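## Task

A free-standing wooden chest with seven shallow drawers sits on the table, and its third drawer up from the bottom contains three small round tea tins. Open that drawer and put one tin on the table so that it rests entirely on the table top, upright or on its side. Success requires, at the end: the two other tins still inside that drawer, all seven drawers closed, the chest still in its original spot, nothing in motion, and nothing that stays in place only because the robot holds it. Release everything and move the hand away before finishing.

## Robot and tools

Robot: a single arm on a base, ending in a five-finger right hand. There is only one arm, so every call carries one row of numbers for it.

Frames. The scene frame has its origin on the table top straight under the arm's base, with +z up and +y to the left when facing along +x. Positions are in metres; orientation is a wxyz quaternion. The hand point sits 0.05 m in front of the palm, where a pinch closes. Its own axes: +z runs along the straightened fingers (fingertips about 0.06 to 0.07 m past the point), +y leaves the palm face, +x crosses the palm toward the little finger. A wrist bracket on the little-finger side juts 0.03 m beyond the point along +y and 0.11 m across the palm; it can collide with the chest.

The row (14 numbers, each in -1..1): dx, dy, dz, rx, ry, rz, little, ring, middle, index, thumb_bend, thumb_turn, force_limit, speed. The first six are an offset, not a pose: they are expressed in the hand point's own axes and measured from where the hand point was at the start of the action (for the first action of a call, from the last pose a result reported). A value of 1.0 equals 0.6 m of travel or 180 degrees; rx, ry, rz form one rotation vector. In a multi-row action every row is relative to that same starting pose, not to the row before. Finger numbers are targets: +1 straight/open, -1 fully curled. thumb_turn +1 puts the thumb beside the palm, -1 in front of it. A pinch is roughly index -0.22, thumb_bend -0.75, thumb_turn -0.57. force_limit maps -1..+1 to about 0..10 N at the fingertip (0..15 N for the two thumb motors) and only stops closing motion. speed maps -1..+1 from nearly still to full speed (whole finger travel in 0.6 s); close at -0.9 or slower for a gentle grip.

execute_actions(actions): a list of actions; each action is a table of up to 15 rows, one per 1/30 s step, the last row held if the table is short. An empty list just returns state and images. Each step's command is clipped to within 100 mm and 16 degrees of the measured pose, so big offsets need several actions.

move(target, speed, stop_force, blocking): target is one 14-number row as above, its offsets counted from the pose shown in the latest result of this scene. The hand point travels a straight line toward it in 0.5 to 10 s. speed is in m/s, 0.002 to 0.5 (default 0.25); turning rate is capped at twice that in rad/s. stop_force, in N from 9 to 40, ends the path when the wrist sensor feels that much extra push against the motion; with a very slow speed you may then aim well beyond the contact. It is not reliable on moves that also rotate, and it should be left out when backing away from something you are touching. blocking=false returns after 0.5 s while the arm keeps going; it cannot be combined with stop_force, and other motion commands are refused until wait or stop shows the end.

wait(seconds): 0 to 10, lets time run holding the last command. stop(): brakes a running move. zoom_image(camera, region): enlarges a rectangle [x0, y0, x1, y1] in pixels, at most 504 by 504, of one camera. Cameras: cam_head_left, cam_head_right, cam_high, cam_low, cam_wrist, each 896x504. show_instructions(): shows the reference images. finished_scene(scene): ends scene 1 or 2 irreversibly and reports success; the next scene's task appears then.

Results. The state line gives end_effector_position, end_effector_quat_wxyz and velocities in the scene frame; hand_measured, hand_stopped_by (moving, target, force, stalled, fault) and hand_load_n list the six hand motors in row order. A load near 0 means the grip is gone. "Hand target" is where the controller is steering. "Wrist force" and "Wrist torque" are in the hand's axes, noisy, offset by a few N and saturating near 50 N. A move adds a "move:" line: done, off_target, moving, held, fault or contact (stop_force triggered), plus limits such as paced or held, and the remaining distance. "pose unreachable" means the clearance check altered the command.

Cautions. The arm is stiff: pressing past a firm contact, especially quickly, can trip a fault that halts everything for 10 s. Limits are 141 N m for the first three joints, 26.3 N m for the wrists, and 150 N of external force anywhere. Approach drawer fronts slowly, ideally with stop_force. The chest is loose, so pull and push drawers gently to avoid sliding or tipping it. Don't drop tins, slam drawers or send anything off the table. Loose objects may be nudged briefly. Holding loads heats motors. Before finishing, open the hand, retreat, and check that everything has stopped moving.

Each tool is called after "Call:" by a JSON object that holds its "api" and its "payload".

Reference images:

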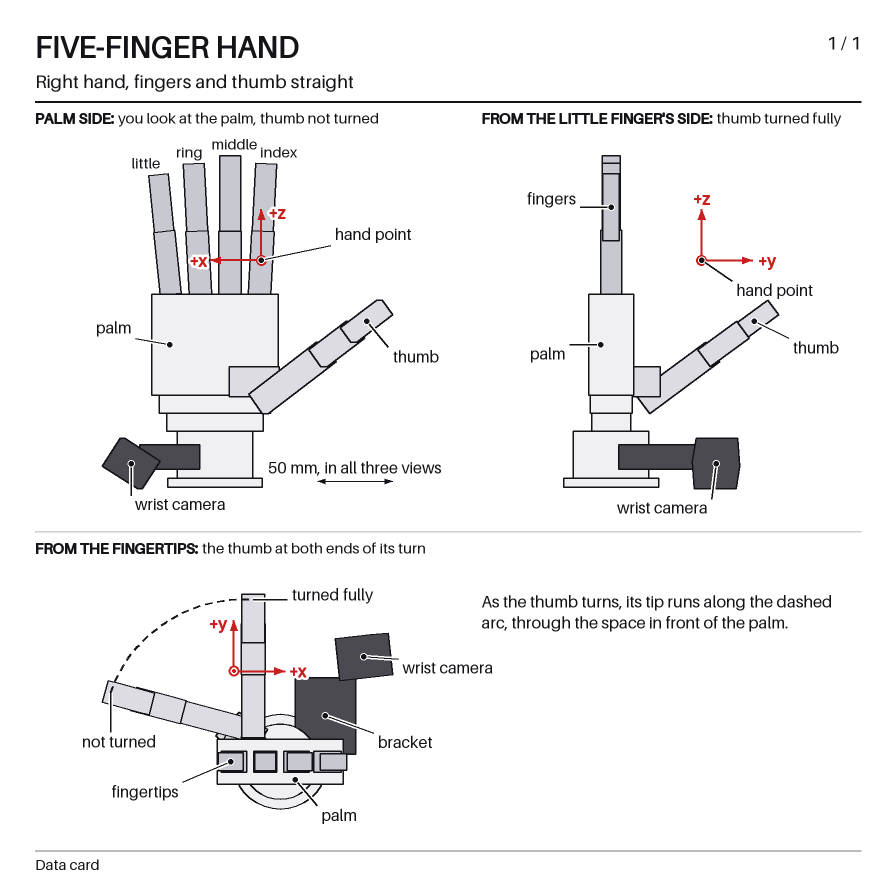

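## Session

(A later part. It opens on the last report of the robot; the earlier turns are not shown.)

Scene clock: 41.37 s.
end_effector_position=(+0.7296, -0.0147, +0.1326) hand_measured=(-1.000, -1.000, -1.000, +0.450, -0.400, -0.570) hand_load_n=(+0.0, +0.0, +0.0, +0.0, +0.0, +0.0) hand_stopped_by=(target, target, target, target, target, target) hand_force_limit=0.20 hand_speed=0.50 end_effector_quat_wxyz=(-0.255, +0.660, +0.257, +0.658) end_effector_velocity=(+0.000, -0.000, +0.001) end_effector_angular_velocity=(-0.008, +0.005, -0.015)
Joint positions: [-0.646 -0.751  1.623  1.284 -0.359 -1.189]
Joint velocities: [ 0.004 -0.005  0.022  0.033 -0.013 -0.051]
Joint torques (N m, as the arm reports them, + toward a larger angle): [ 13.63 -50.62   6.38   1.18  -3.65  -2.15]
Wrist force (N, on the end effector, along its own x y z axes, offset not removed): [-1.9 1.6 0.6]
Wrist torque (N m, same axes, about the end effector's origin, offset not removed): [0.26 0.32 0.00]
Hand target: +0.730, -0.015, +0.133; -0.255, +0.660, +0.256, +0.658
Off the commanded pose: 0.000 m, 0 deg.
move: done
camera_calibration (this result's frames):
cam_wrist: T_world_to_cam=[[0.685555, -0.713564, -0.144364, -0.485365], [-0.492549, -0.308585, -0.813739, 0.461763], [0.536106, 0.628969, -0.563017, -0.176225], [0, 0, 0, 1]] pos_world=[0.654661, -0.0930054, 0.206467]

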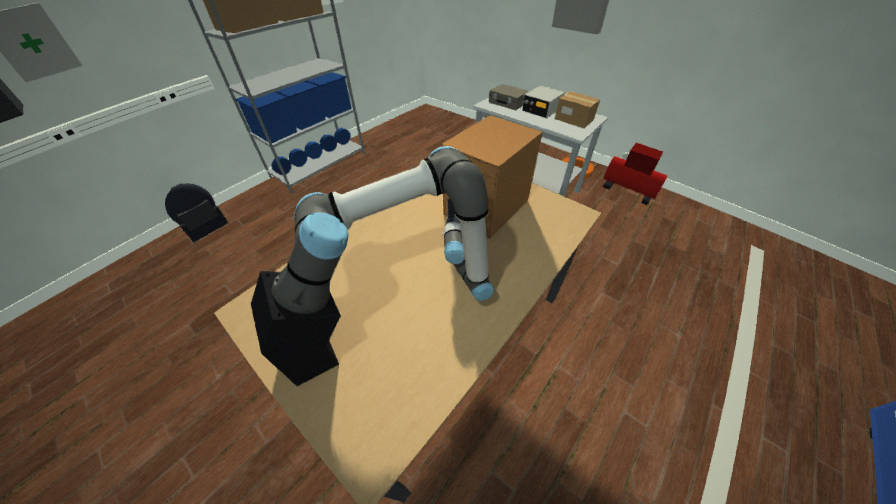

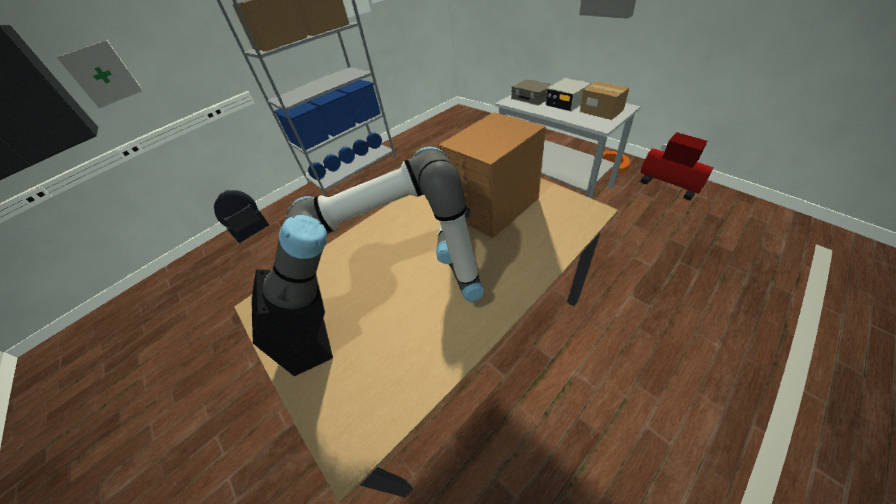

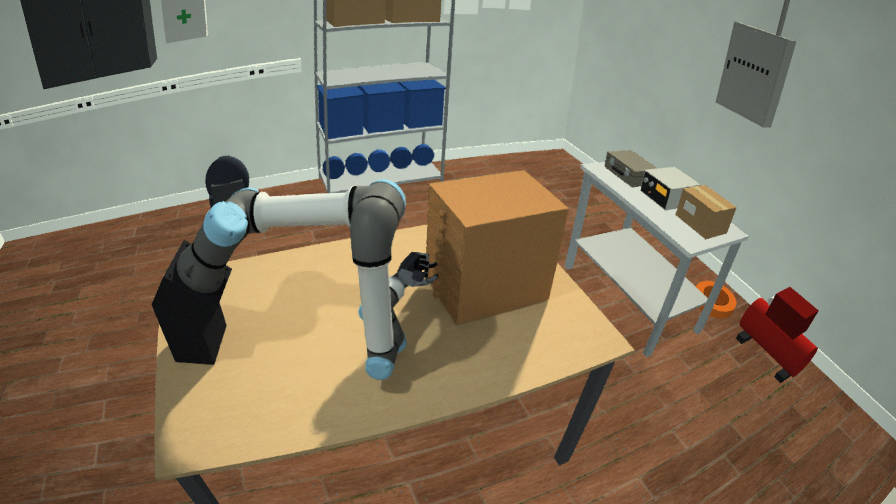

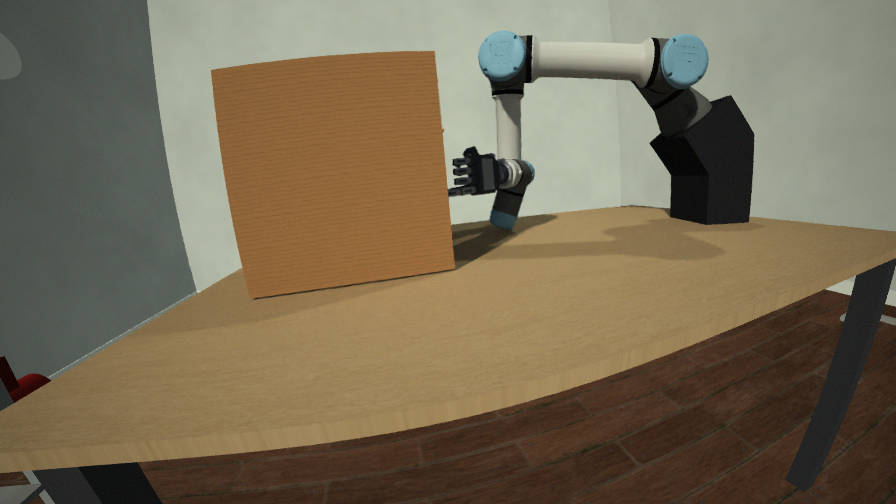

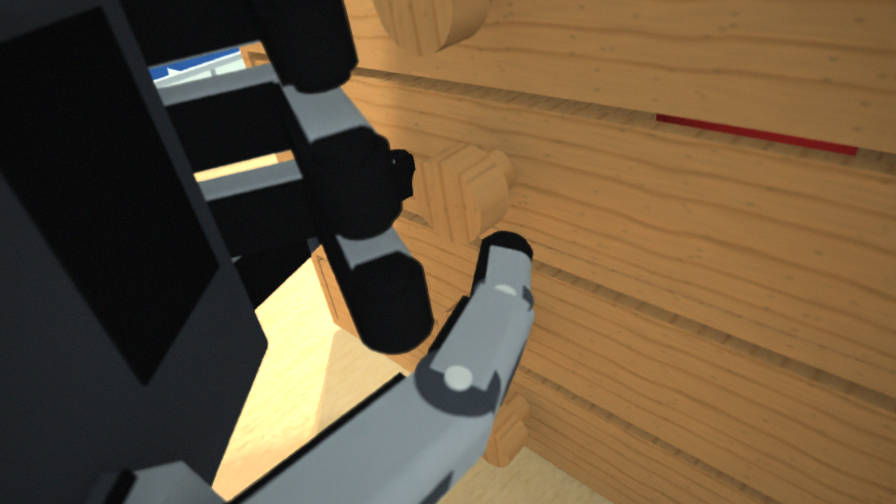

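Call:
{"api": "move", "payload": {"target": [0,-0.010,0.009,0,0,0,-1,-1,-1,0.5,-0.4,-0.72,0.2,0.5], "speed": 0.03}}

Call:
{"api": "move", "payload": {"target": [0,0.0134,0.0149,0,0,0,-1,-1,-1,0.5,-0.4,-0.72,0.2,0.5], "speed": 0.01, "stop_force": 9}}

Scene clock: 45.33 s.
end_effector_position=(+0.7296, -0.0070, +0.1326) hand_measured=(-1.000, -1.000, -1.000, +0.500, -0.400, -0.720) hand_load_n=(+0.0, +0.0, +0.0, +0.0, +0.0, +0.0) hand_stopped_by=(target, target, target, target, target, target) hand_force_limit=0.20 hand_speed=0.50 end_effector_quat_wxyz=(-0.255, +0.660, +0.257, +0.658) end_effector_velocity=(+0.000, +0.002, -0.000) end_effector_angular_velocity=(+0.000, +0.001, +0.000)
Joint positions: [-0.632 -0.748  1.634  1.301 -0.367 -1.222]
Joint velocities: [ 0.004  0.001  0.003  0.006 -0.002 -0.01 ]
Joint torques (N m, as the arm reports them, + toward a larger angle): [ 15.27 -38.62   7.17   1.47  -3.88  -1.84]
Wrist force (N, on the end effector, along its own x y z axes, offset not removed): [-2.6 2.3 0.0]
Wrist torque (N m, same axes, about the end effector's origin, offset not removed): [0.39 0.44 0.00]
Hand target: +0.730, -0.007, +0.133; -0.255, +0.660, +0.257, +0.658
Off the commanded pose: 0.000 m, 0 deg.
move: done
camera_calibration (this result's frames):
cam_wrist: T_world_to_cam=[[0.685544, -0.713577, -0.144354, -0.479761], [-0.492551, -0.308585, -0.813737, 0.464121], [0.536119, 0.628954, -0.563022, -0.181091], [0, 0, 0, 1]] pos_world=[0.654587, -0.0852273, 0.206459]

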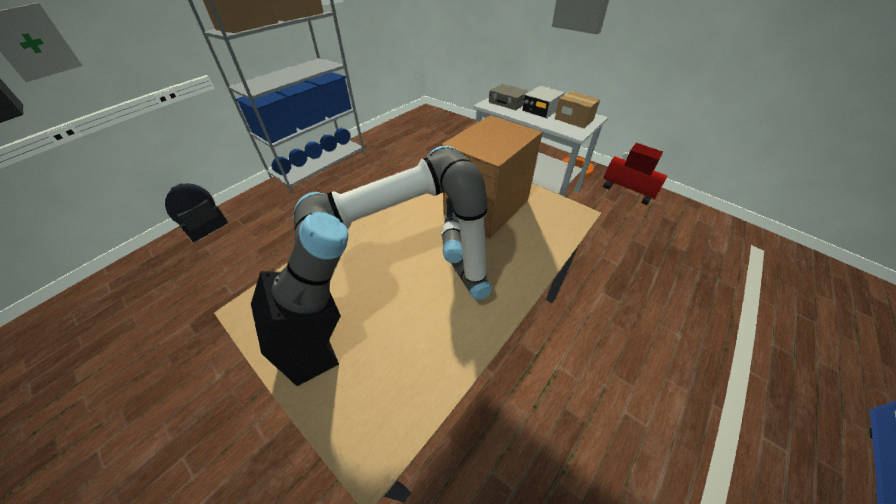

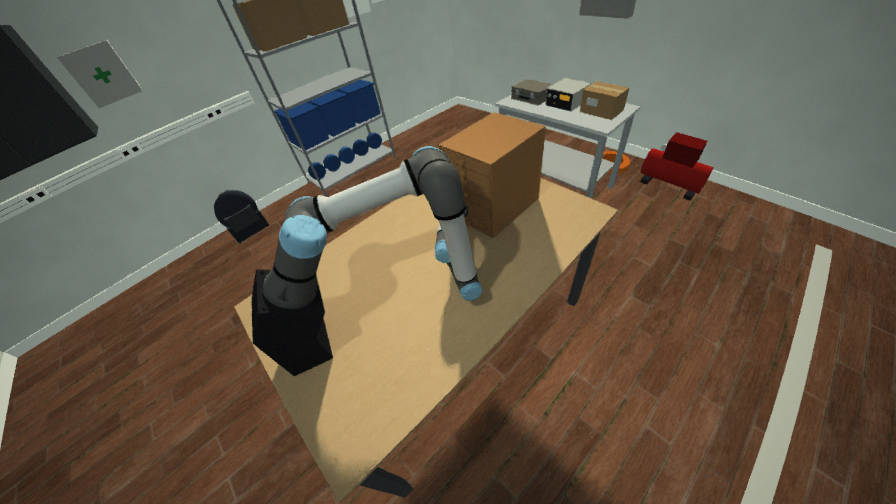

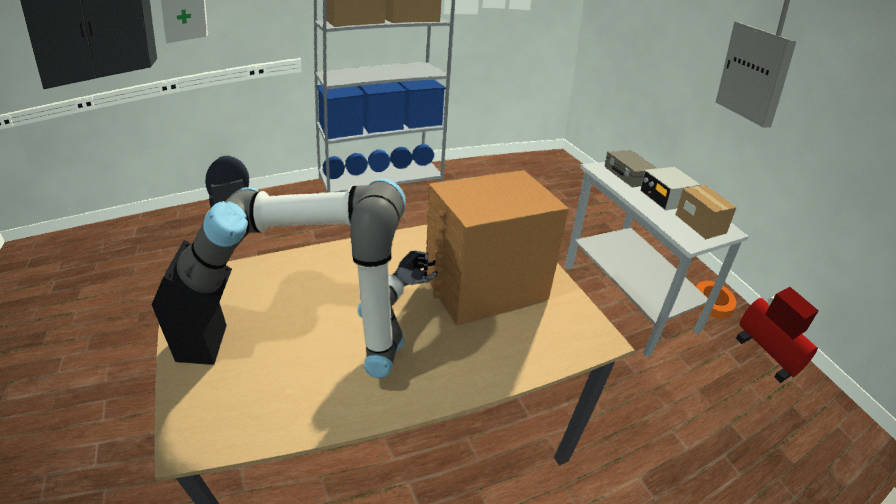

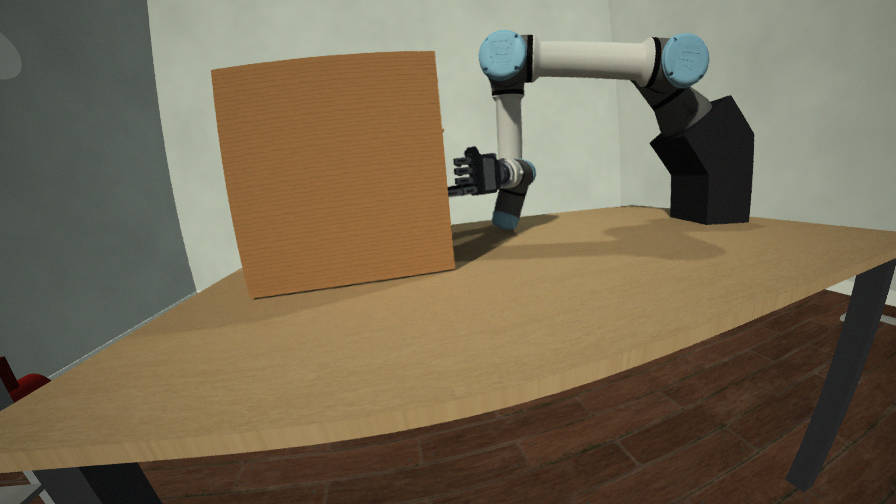

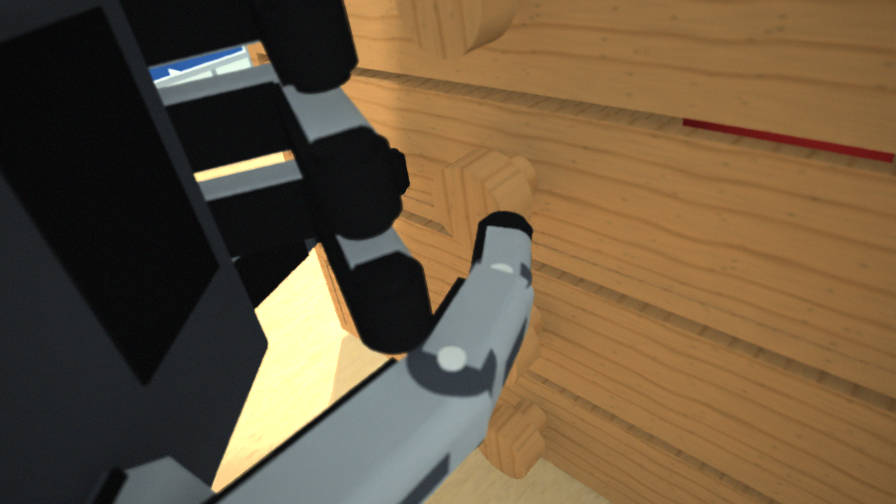

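Scene clock: 46.40 s.
end_effector_position=(+0.7362, -0.0067, +0.1325) hand_measured=(-1.000, -1.000, -1.000, +0.500, -0.400, -0.720) hand_load_n=(+0.0, +0.0, +0.0, -1.0, +0.0, +0.0) hand_stopped_by=(target, target, target, target, target, target) hand_force_limit=0.20 hand_speed=0.50 end_effector_quat_wxyz=(-0.256, +0.660, +0.257, +0.658) end_effector_velocity=(-0.004, -0.000, +0.000) end_effector_angular_velocity=(+0.002, +0.000, -0.002)
Joint positions: [-0.626 -0.746  1.619  1.328 -0.371 -1.237]
Joint velocities: [-0.003 -0.001  0.009 -0.015 -0.     0.009]
Joint torques (N m, as the arm reports them, + toward a larger angle): [ -4.24 -54.43   4.39   0.44  -5.29   0.81]
Wrist force (N, on the end effector, along its own x y z axes, offset not removed): [1.4 -12.7 -21.2]
Wrist torque (N m, same axes, about the end effector's origin, offset not removed): [1.33 0.53 -0.01]
Hand target: +0.736, -0.007, +0.133; -0.256, +0.660, +0.257, +0.658
Off the commanded pose: 0.005 m, 0 deg.
move: contact
camera_calibration (this result's frames):
cam_wrist: T_world_to_cam=[[0.685643, -0.713442, -0.144547, -0.484154], [-0.49252, -0.308448, -0.813808, 0.467334], [0.53602, 0.629174, -0.56287, -0.184783], [0, 0, 0, 1]] pos_world=[0.661176, -0.0850065, 0.206328]

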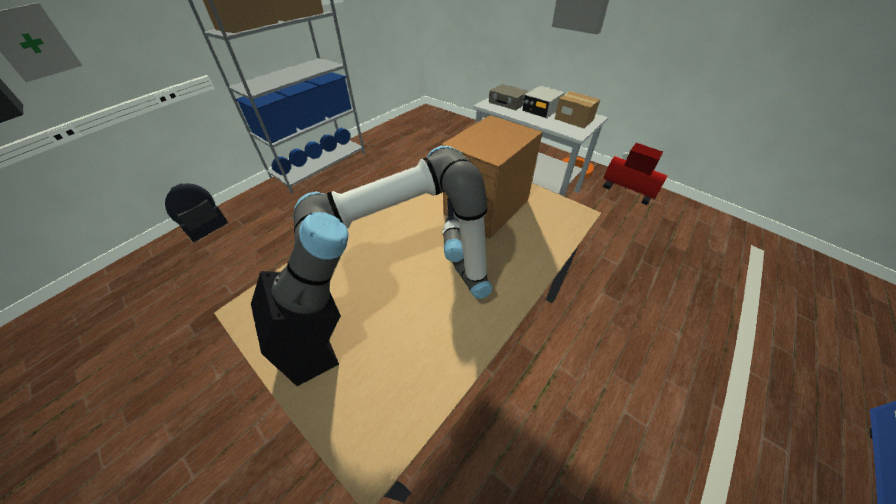

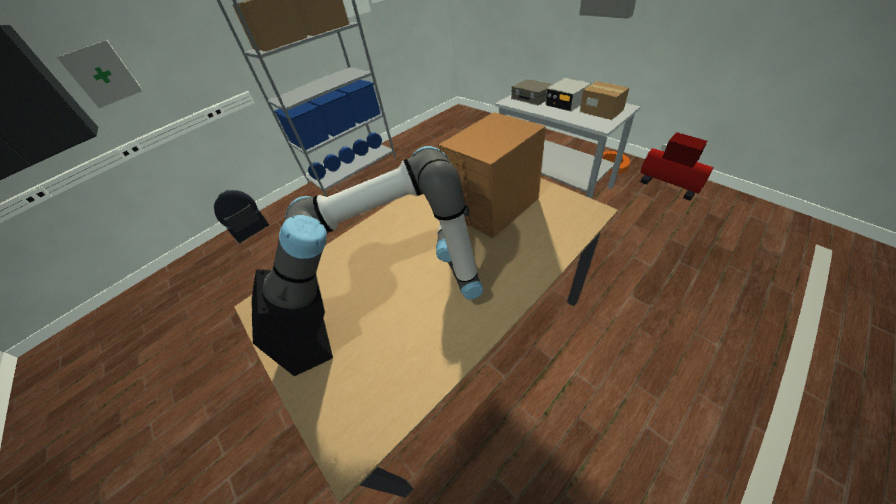

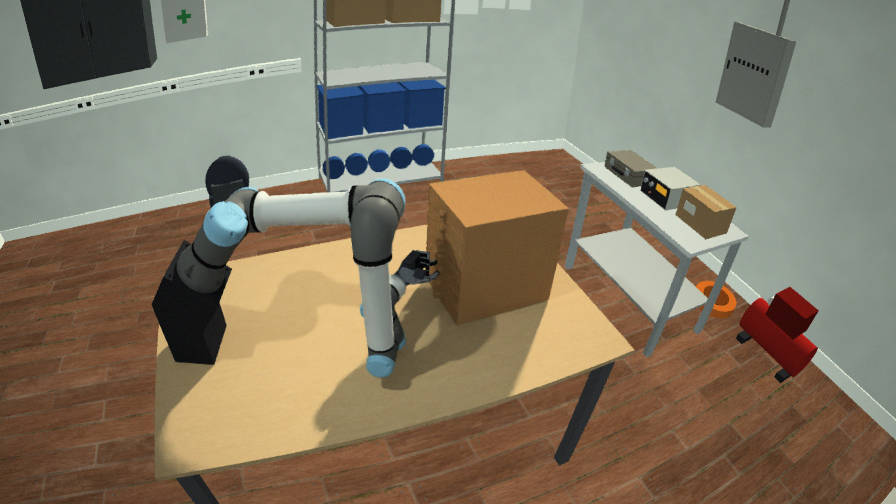

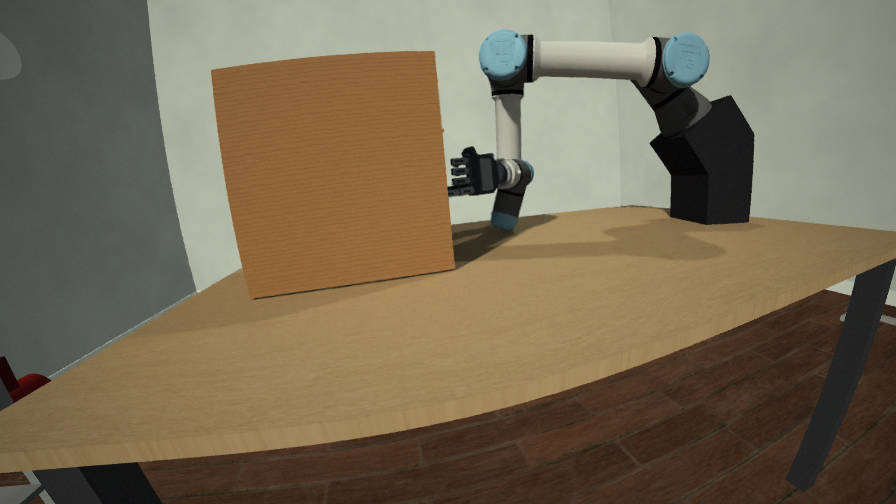

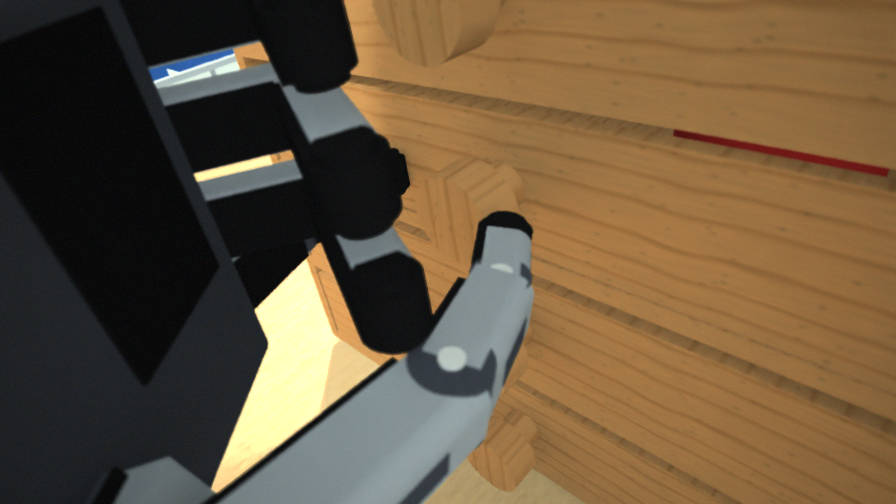

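Call:
{"api": "move", "payload": {"target": [0,-0.0015,-0.0166,0,0,0,-1,-1,-1,0.6,-0.4,-0.72,0.2,0.5], "speed": 0.02}}

Call:
{"api": "move", "payload": {"target": [0,0.0167,0.0186,0,0,0,-1,-1,-1,0.6,-0.4,-0.72,0.2,0.5], "speed": 0.008, "stop_force": 9}}

Scene clock: 48.50 s.
end_effector_position=(+0.7284, -0.0126, +0.1325) hand_measured=(-1.000, -1.000, -1.000, +0.600, -0.400, -0.720) hand_load_n=(+0.0, +0.0, +0.0, +0.0, +0.0, +0.0) hand_stopped_by=(target, target, target, target, target, target) hand_force_limit=0.20 hand_speed=0.50 end_effector_quat_wxyz=(-0.256, +0.660, +0.257, +0.658) end_effector_velocity=(-0.002, -0.002, +0.000) end_effector_angular_velocity=(-0.000, -0.001, +0.001)
Joint positions: [-0.644 -0.75   1.629  1.283 -0.36  -1.196]
Joint velocities: [-0.005 -0.001  0.001 -0.014  0.004  0.014]
Joint torques (N m, as the arm reports them, + toward a larger angle): [ -6.28 -50.73   7.88  -1.17   2.16   1.28]
Wrist force (N, on the end effector, along its own x y z axes, offset not removed): [-1.2 1.3 0.5]
Wrist torque (N m, same axes, about the end effector's origin, offset not removed): [0.22 0.19 -0.02]
Hand target: +0.728, -0.013, +0.133; -0.256, +0.660, +0.257, +0.658
Off the commanded pose: 0.000 m, 0 deg.
move: done
camera_calibration (this result's frames):
cam_wrist: T_world_to_cam=[[0.685593, -0.713498, -0.144507, -0.483035], [-0.492574, -0.308497, -0.813757, 0.461773], [0.536034, 0.629087, -0.562954, -0.176922], [0, 0, 0, 1]] pos_world=[0.653459, -0.0908898, 0.206371]

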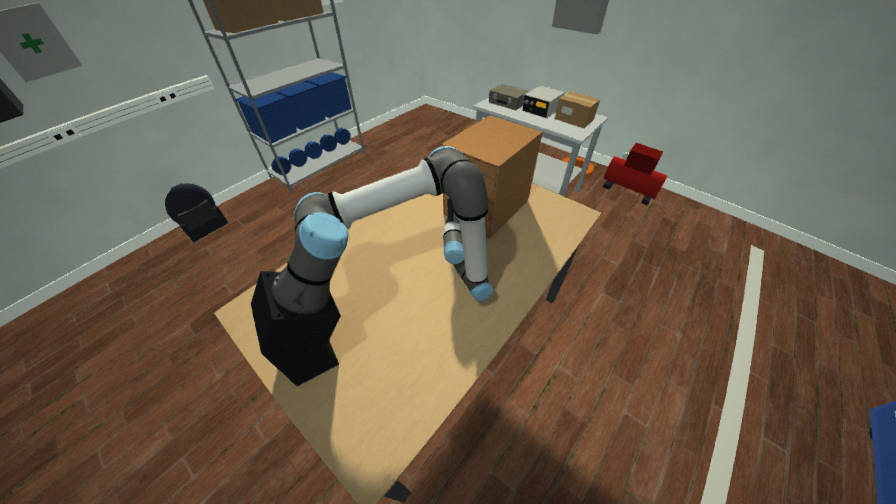

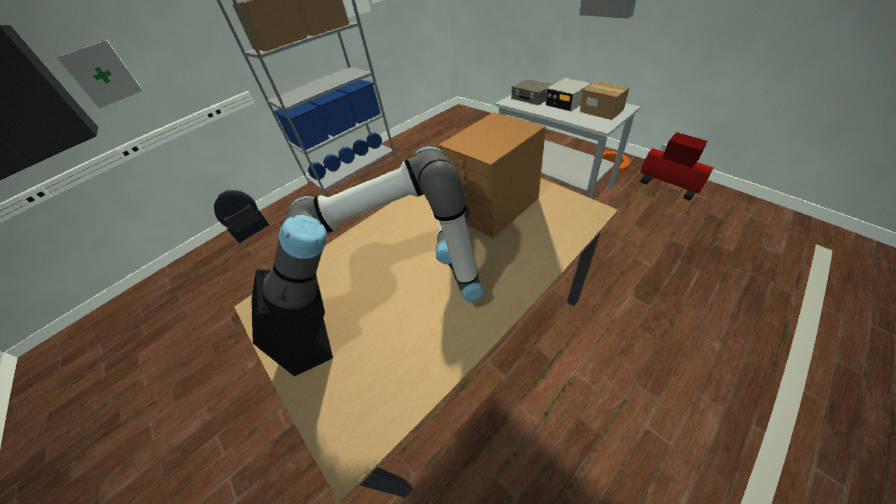

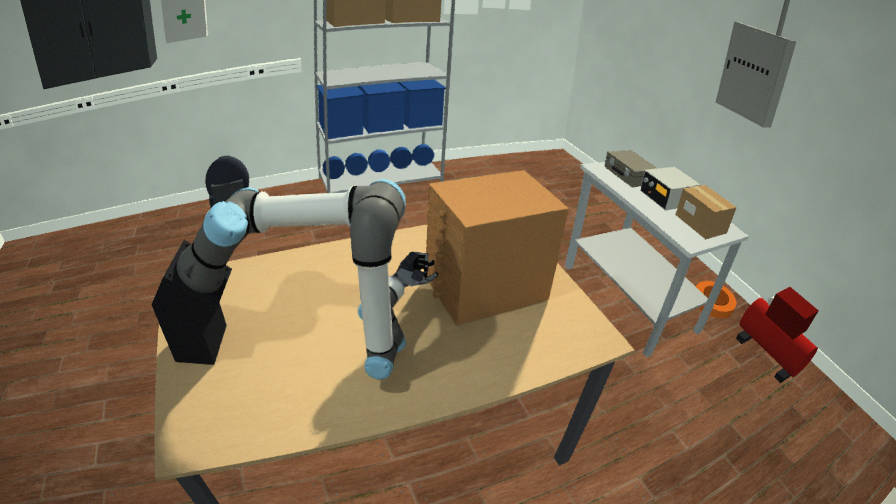

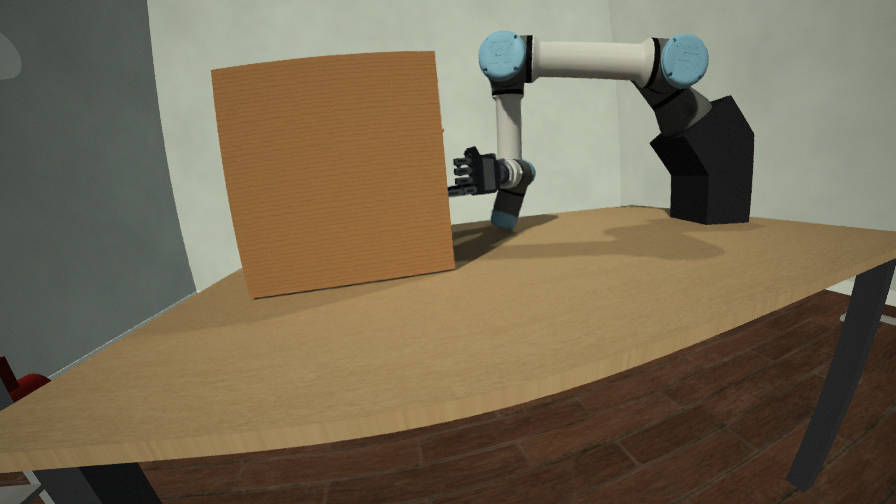

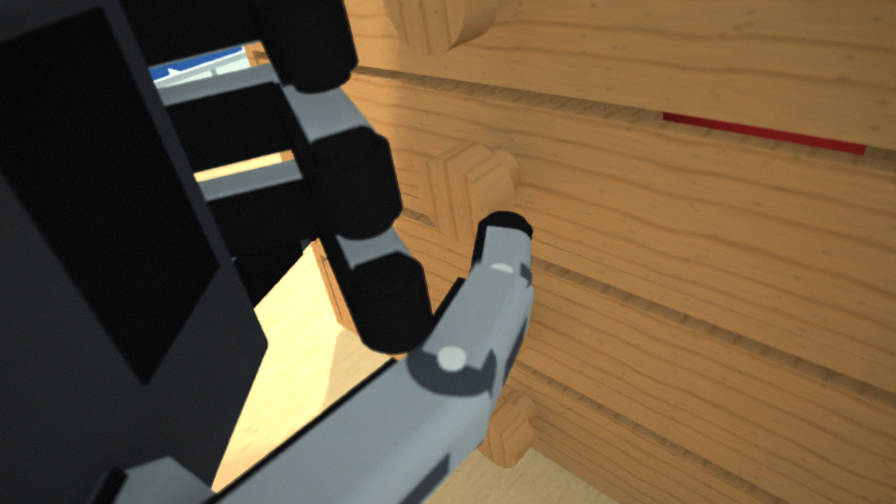

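Scene clock: 50.03 s.
end_effector_position=(+0.7375, -0.0123, +0.1324) hand_measured=(-1.000, -1.000, -1.000, +0.600, -0.400, -0.720) hand_load_n=(+0.0, +0.0, +0.0, +0.0, +0.0, +0.0) hand_stopped_by=(target, target, target, target, target, target) hand_force_limit=0.20 hand_speed=0.50 end_effector_quat_wxyz=(-0.256, +0.660, +0.257, +0.658) end_effector_velocity=(-0.003, +0.000, -0.001) end_effector_angular_velocity=(+0.002, +0.002, +0.000)
Joint positions: [-0.634 -0.747  1.608  1.32  -0.365 -1.216]
Joint velocities: [-0.003  0.     0.007 -0.012  0.002  0.008]
Joint torques (N m, as the arm reports them, + toward a larger angle): [ -3.08 -53.44   3.59   0.09  -4.28   0.96]
Wrist force (N, on the end effector, along its own x y z axes, offset not removed): [0.2 -8.7 -17.0]
Wrist torque (N m, same axes, about the end effector's origin, offset not removed): [1.11 0.52 0.09]
Hand target: +0.737, -0.012, +0.132; -0.256, +0.660, +0.257, +0.658
Off the commanded pose: 0.006 m, 0 deg.
move: contact
camera_calibration (this result's frames):
cam_wrist: T_world_to_cam=[[0.685694, -0.713373, -0.144649, -0.489091], [-0.492513, -0.308385, -0.813836, 0.466186], [0.535961, 0.629284, -0.562803, -0.181955], [0, 0, 0, 1]] pos_world=[0.66249, -0.0906379, 0.206248]

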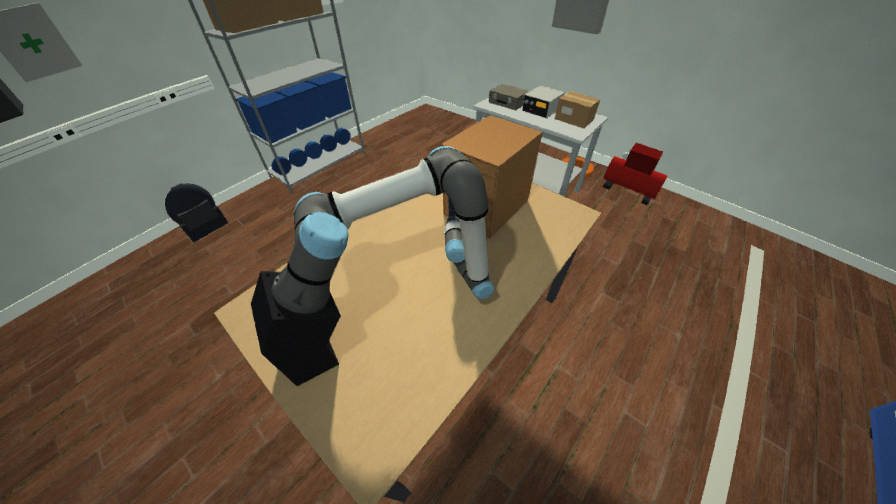

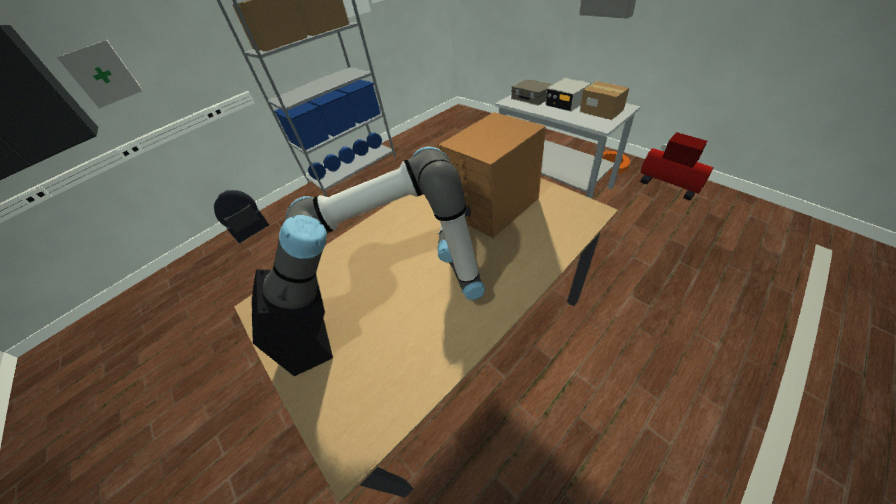

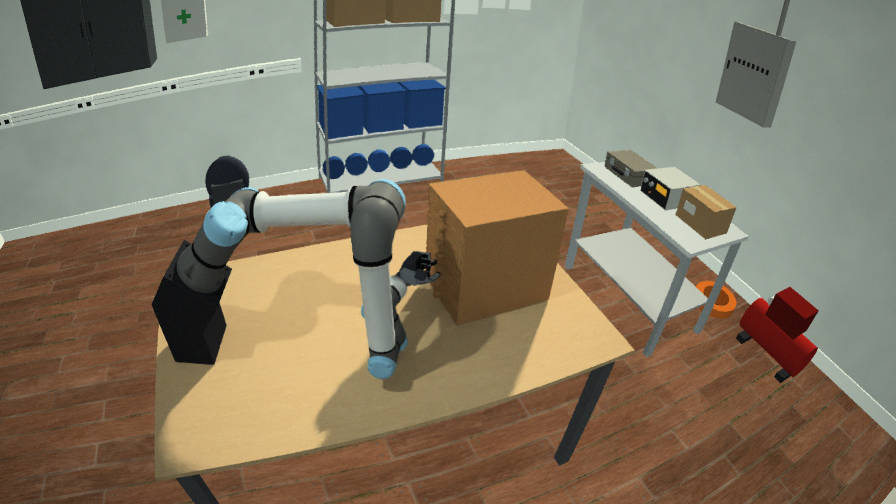

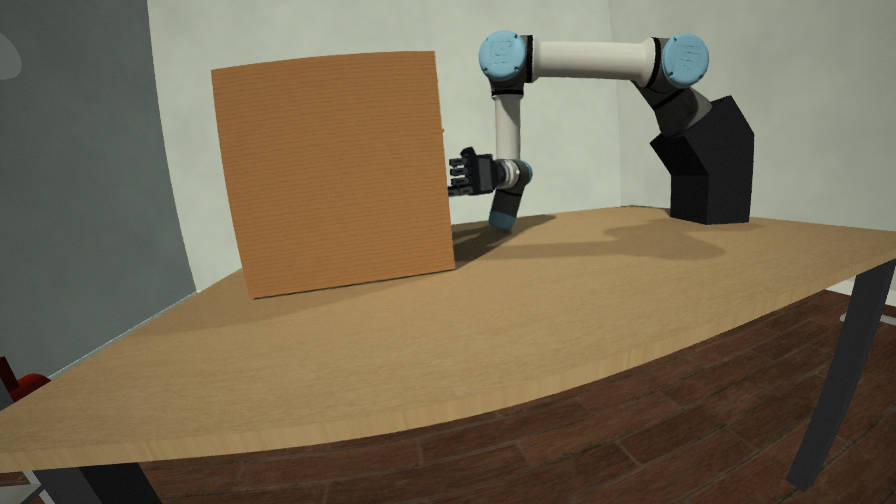

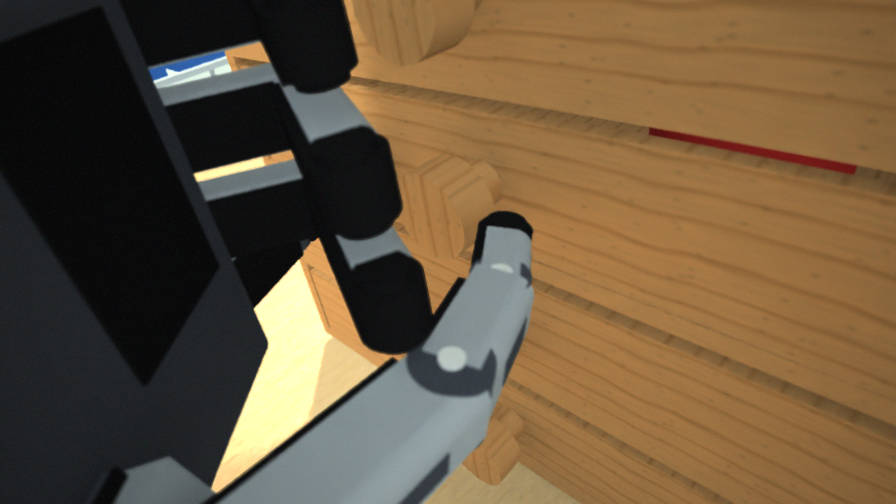

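Call:
{"api": "execute_actions", "payload": {"actions": [[[0,-0.002,-0.0025,0,0,0,-1,-1,-1,0.6,-0.4,-0.72,0.2,-0.6]],[[0,0,0,0,0,0,-1,-1,-1,-0.3,-0.4,-0.72,0.0,-0.6]],[[0,0,0,0,0,0,-1,-1,-1,-0.3,-0.4,-0.72,0.0,-0.6]],[[0,0,0,0,0,0,-1,-1,-1,-0.3,-0.4,-0.72,0.0,-0.6]],[[0,0,0,0,0,0,-1,-1,-1,-0.3,-0.4,-0.72,0.0,-0.6]]]}}

Scene clock: 53.73 s.
end_effector_position=(+0.7355, -0.0124, +0.1324) hand_measured=(-1.000, -1.000, -1.000, +0.470, -0.400, -0.720) hand_load_n=(+0.0, +0.0, +0.0, +6.0, +0.0, +0.0) hand_stopped_by=(target, target, target, force, target, target) hand_force_limit=0.00 hand_speed=-0.60 end_effector_quat_wxyz=(-0.256, +0.660, +0.257, +0.658) end_effector_velocity=(+0.000, -0.000, +0.000) end_effector_angular_velocity=(+0.001, +0.000, -0.002)
Joint positions: [-0.637 -0.747  1.612  1.313 -0.364 -1.212]
Joint velocities: [ 0.    -0.    -0.     0.001 -0.002  0.   ]
Joint torques (N m, as the arm reports them, + toward a larger angle): [ -5.06 -50.5    0.45   2.03  -5.57  -0.56]
Wrist force (N, on the end effector, along its own x y z axes, offset not removed): [-2.9 -8.5 -3.7]
Wrist torque (N m, same axes, about the end effector's origin, offset not removed): [0.70 0.51 -0.13]
Hand target: +0.736, -0.012, +0.132; -0.256, +0.660, +0.257, +0.658
Off the commanded pose: 0.000 m, 0 deg.
camera_calibration (this result's frames):
cam_wrist: T_world_to_cam=[[0.685781, -0.713287, -0.144659, -0.487912], [-0.492513, -0.308478, -0.813801, 0.465206], [0.535849, 0.629336, -0.562852, -0.180782], [0, 0, 0, 1]] pos_world=[0.660593, -0.0907429, 0.206251]

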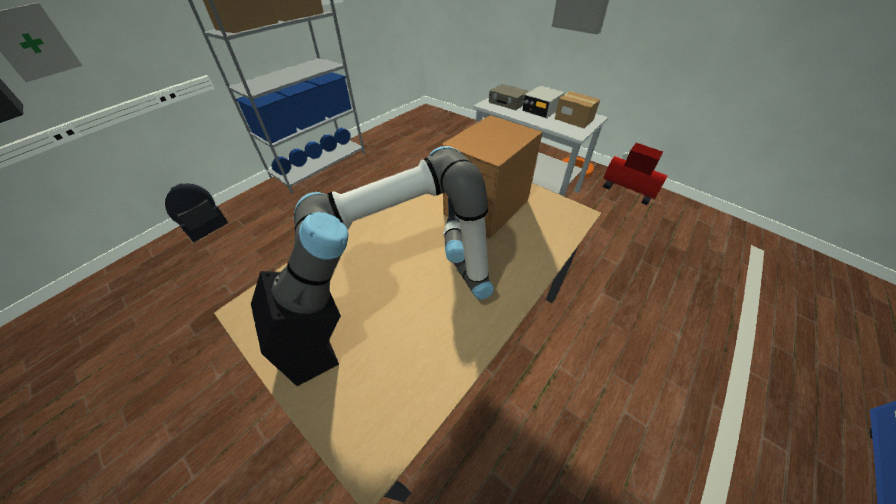

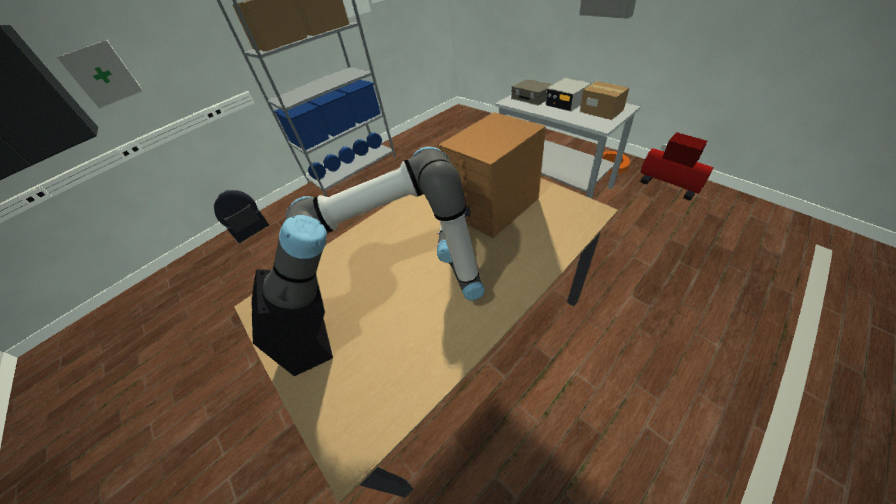

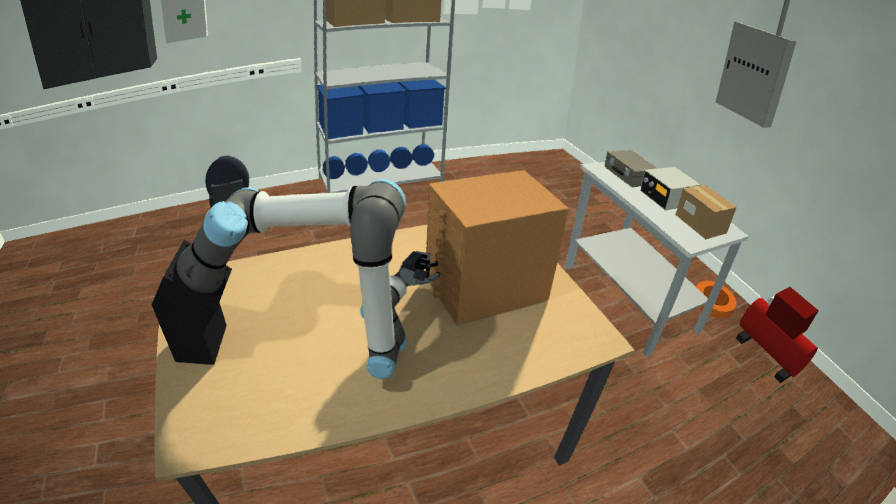

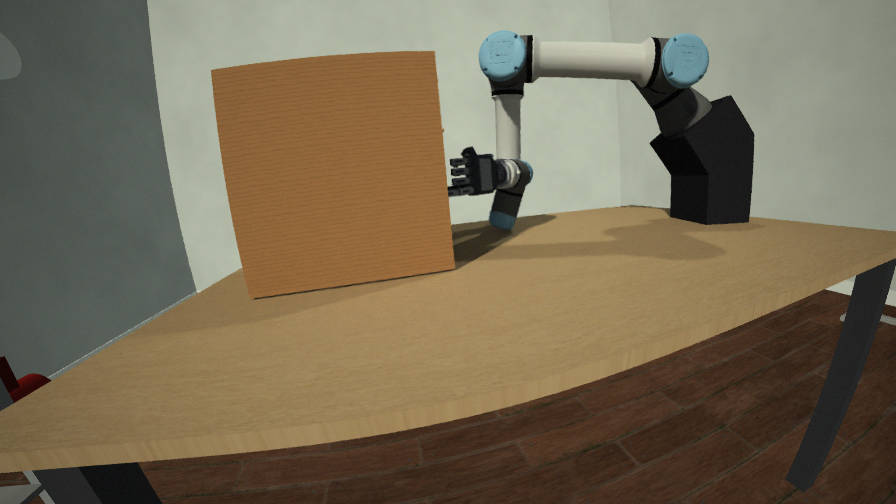

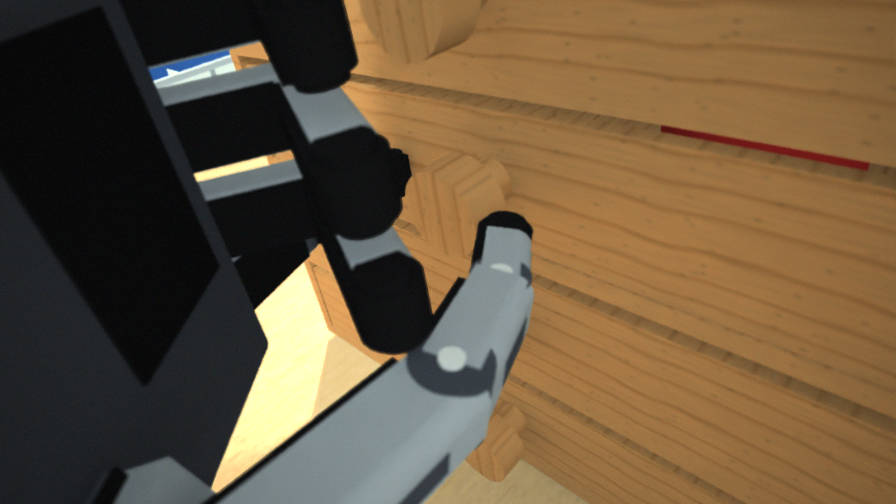

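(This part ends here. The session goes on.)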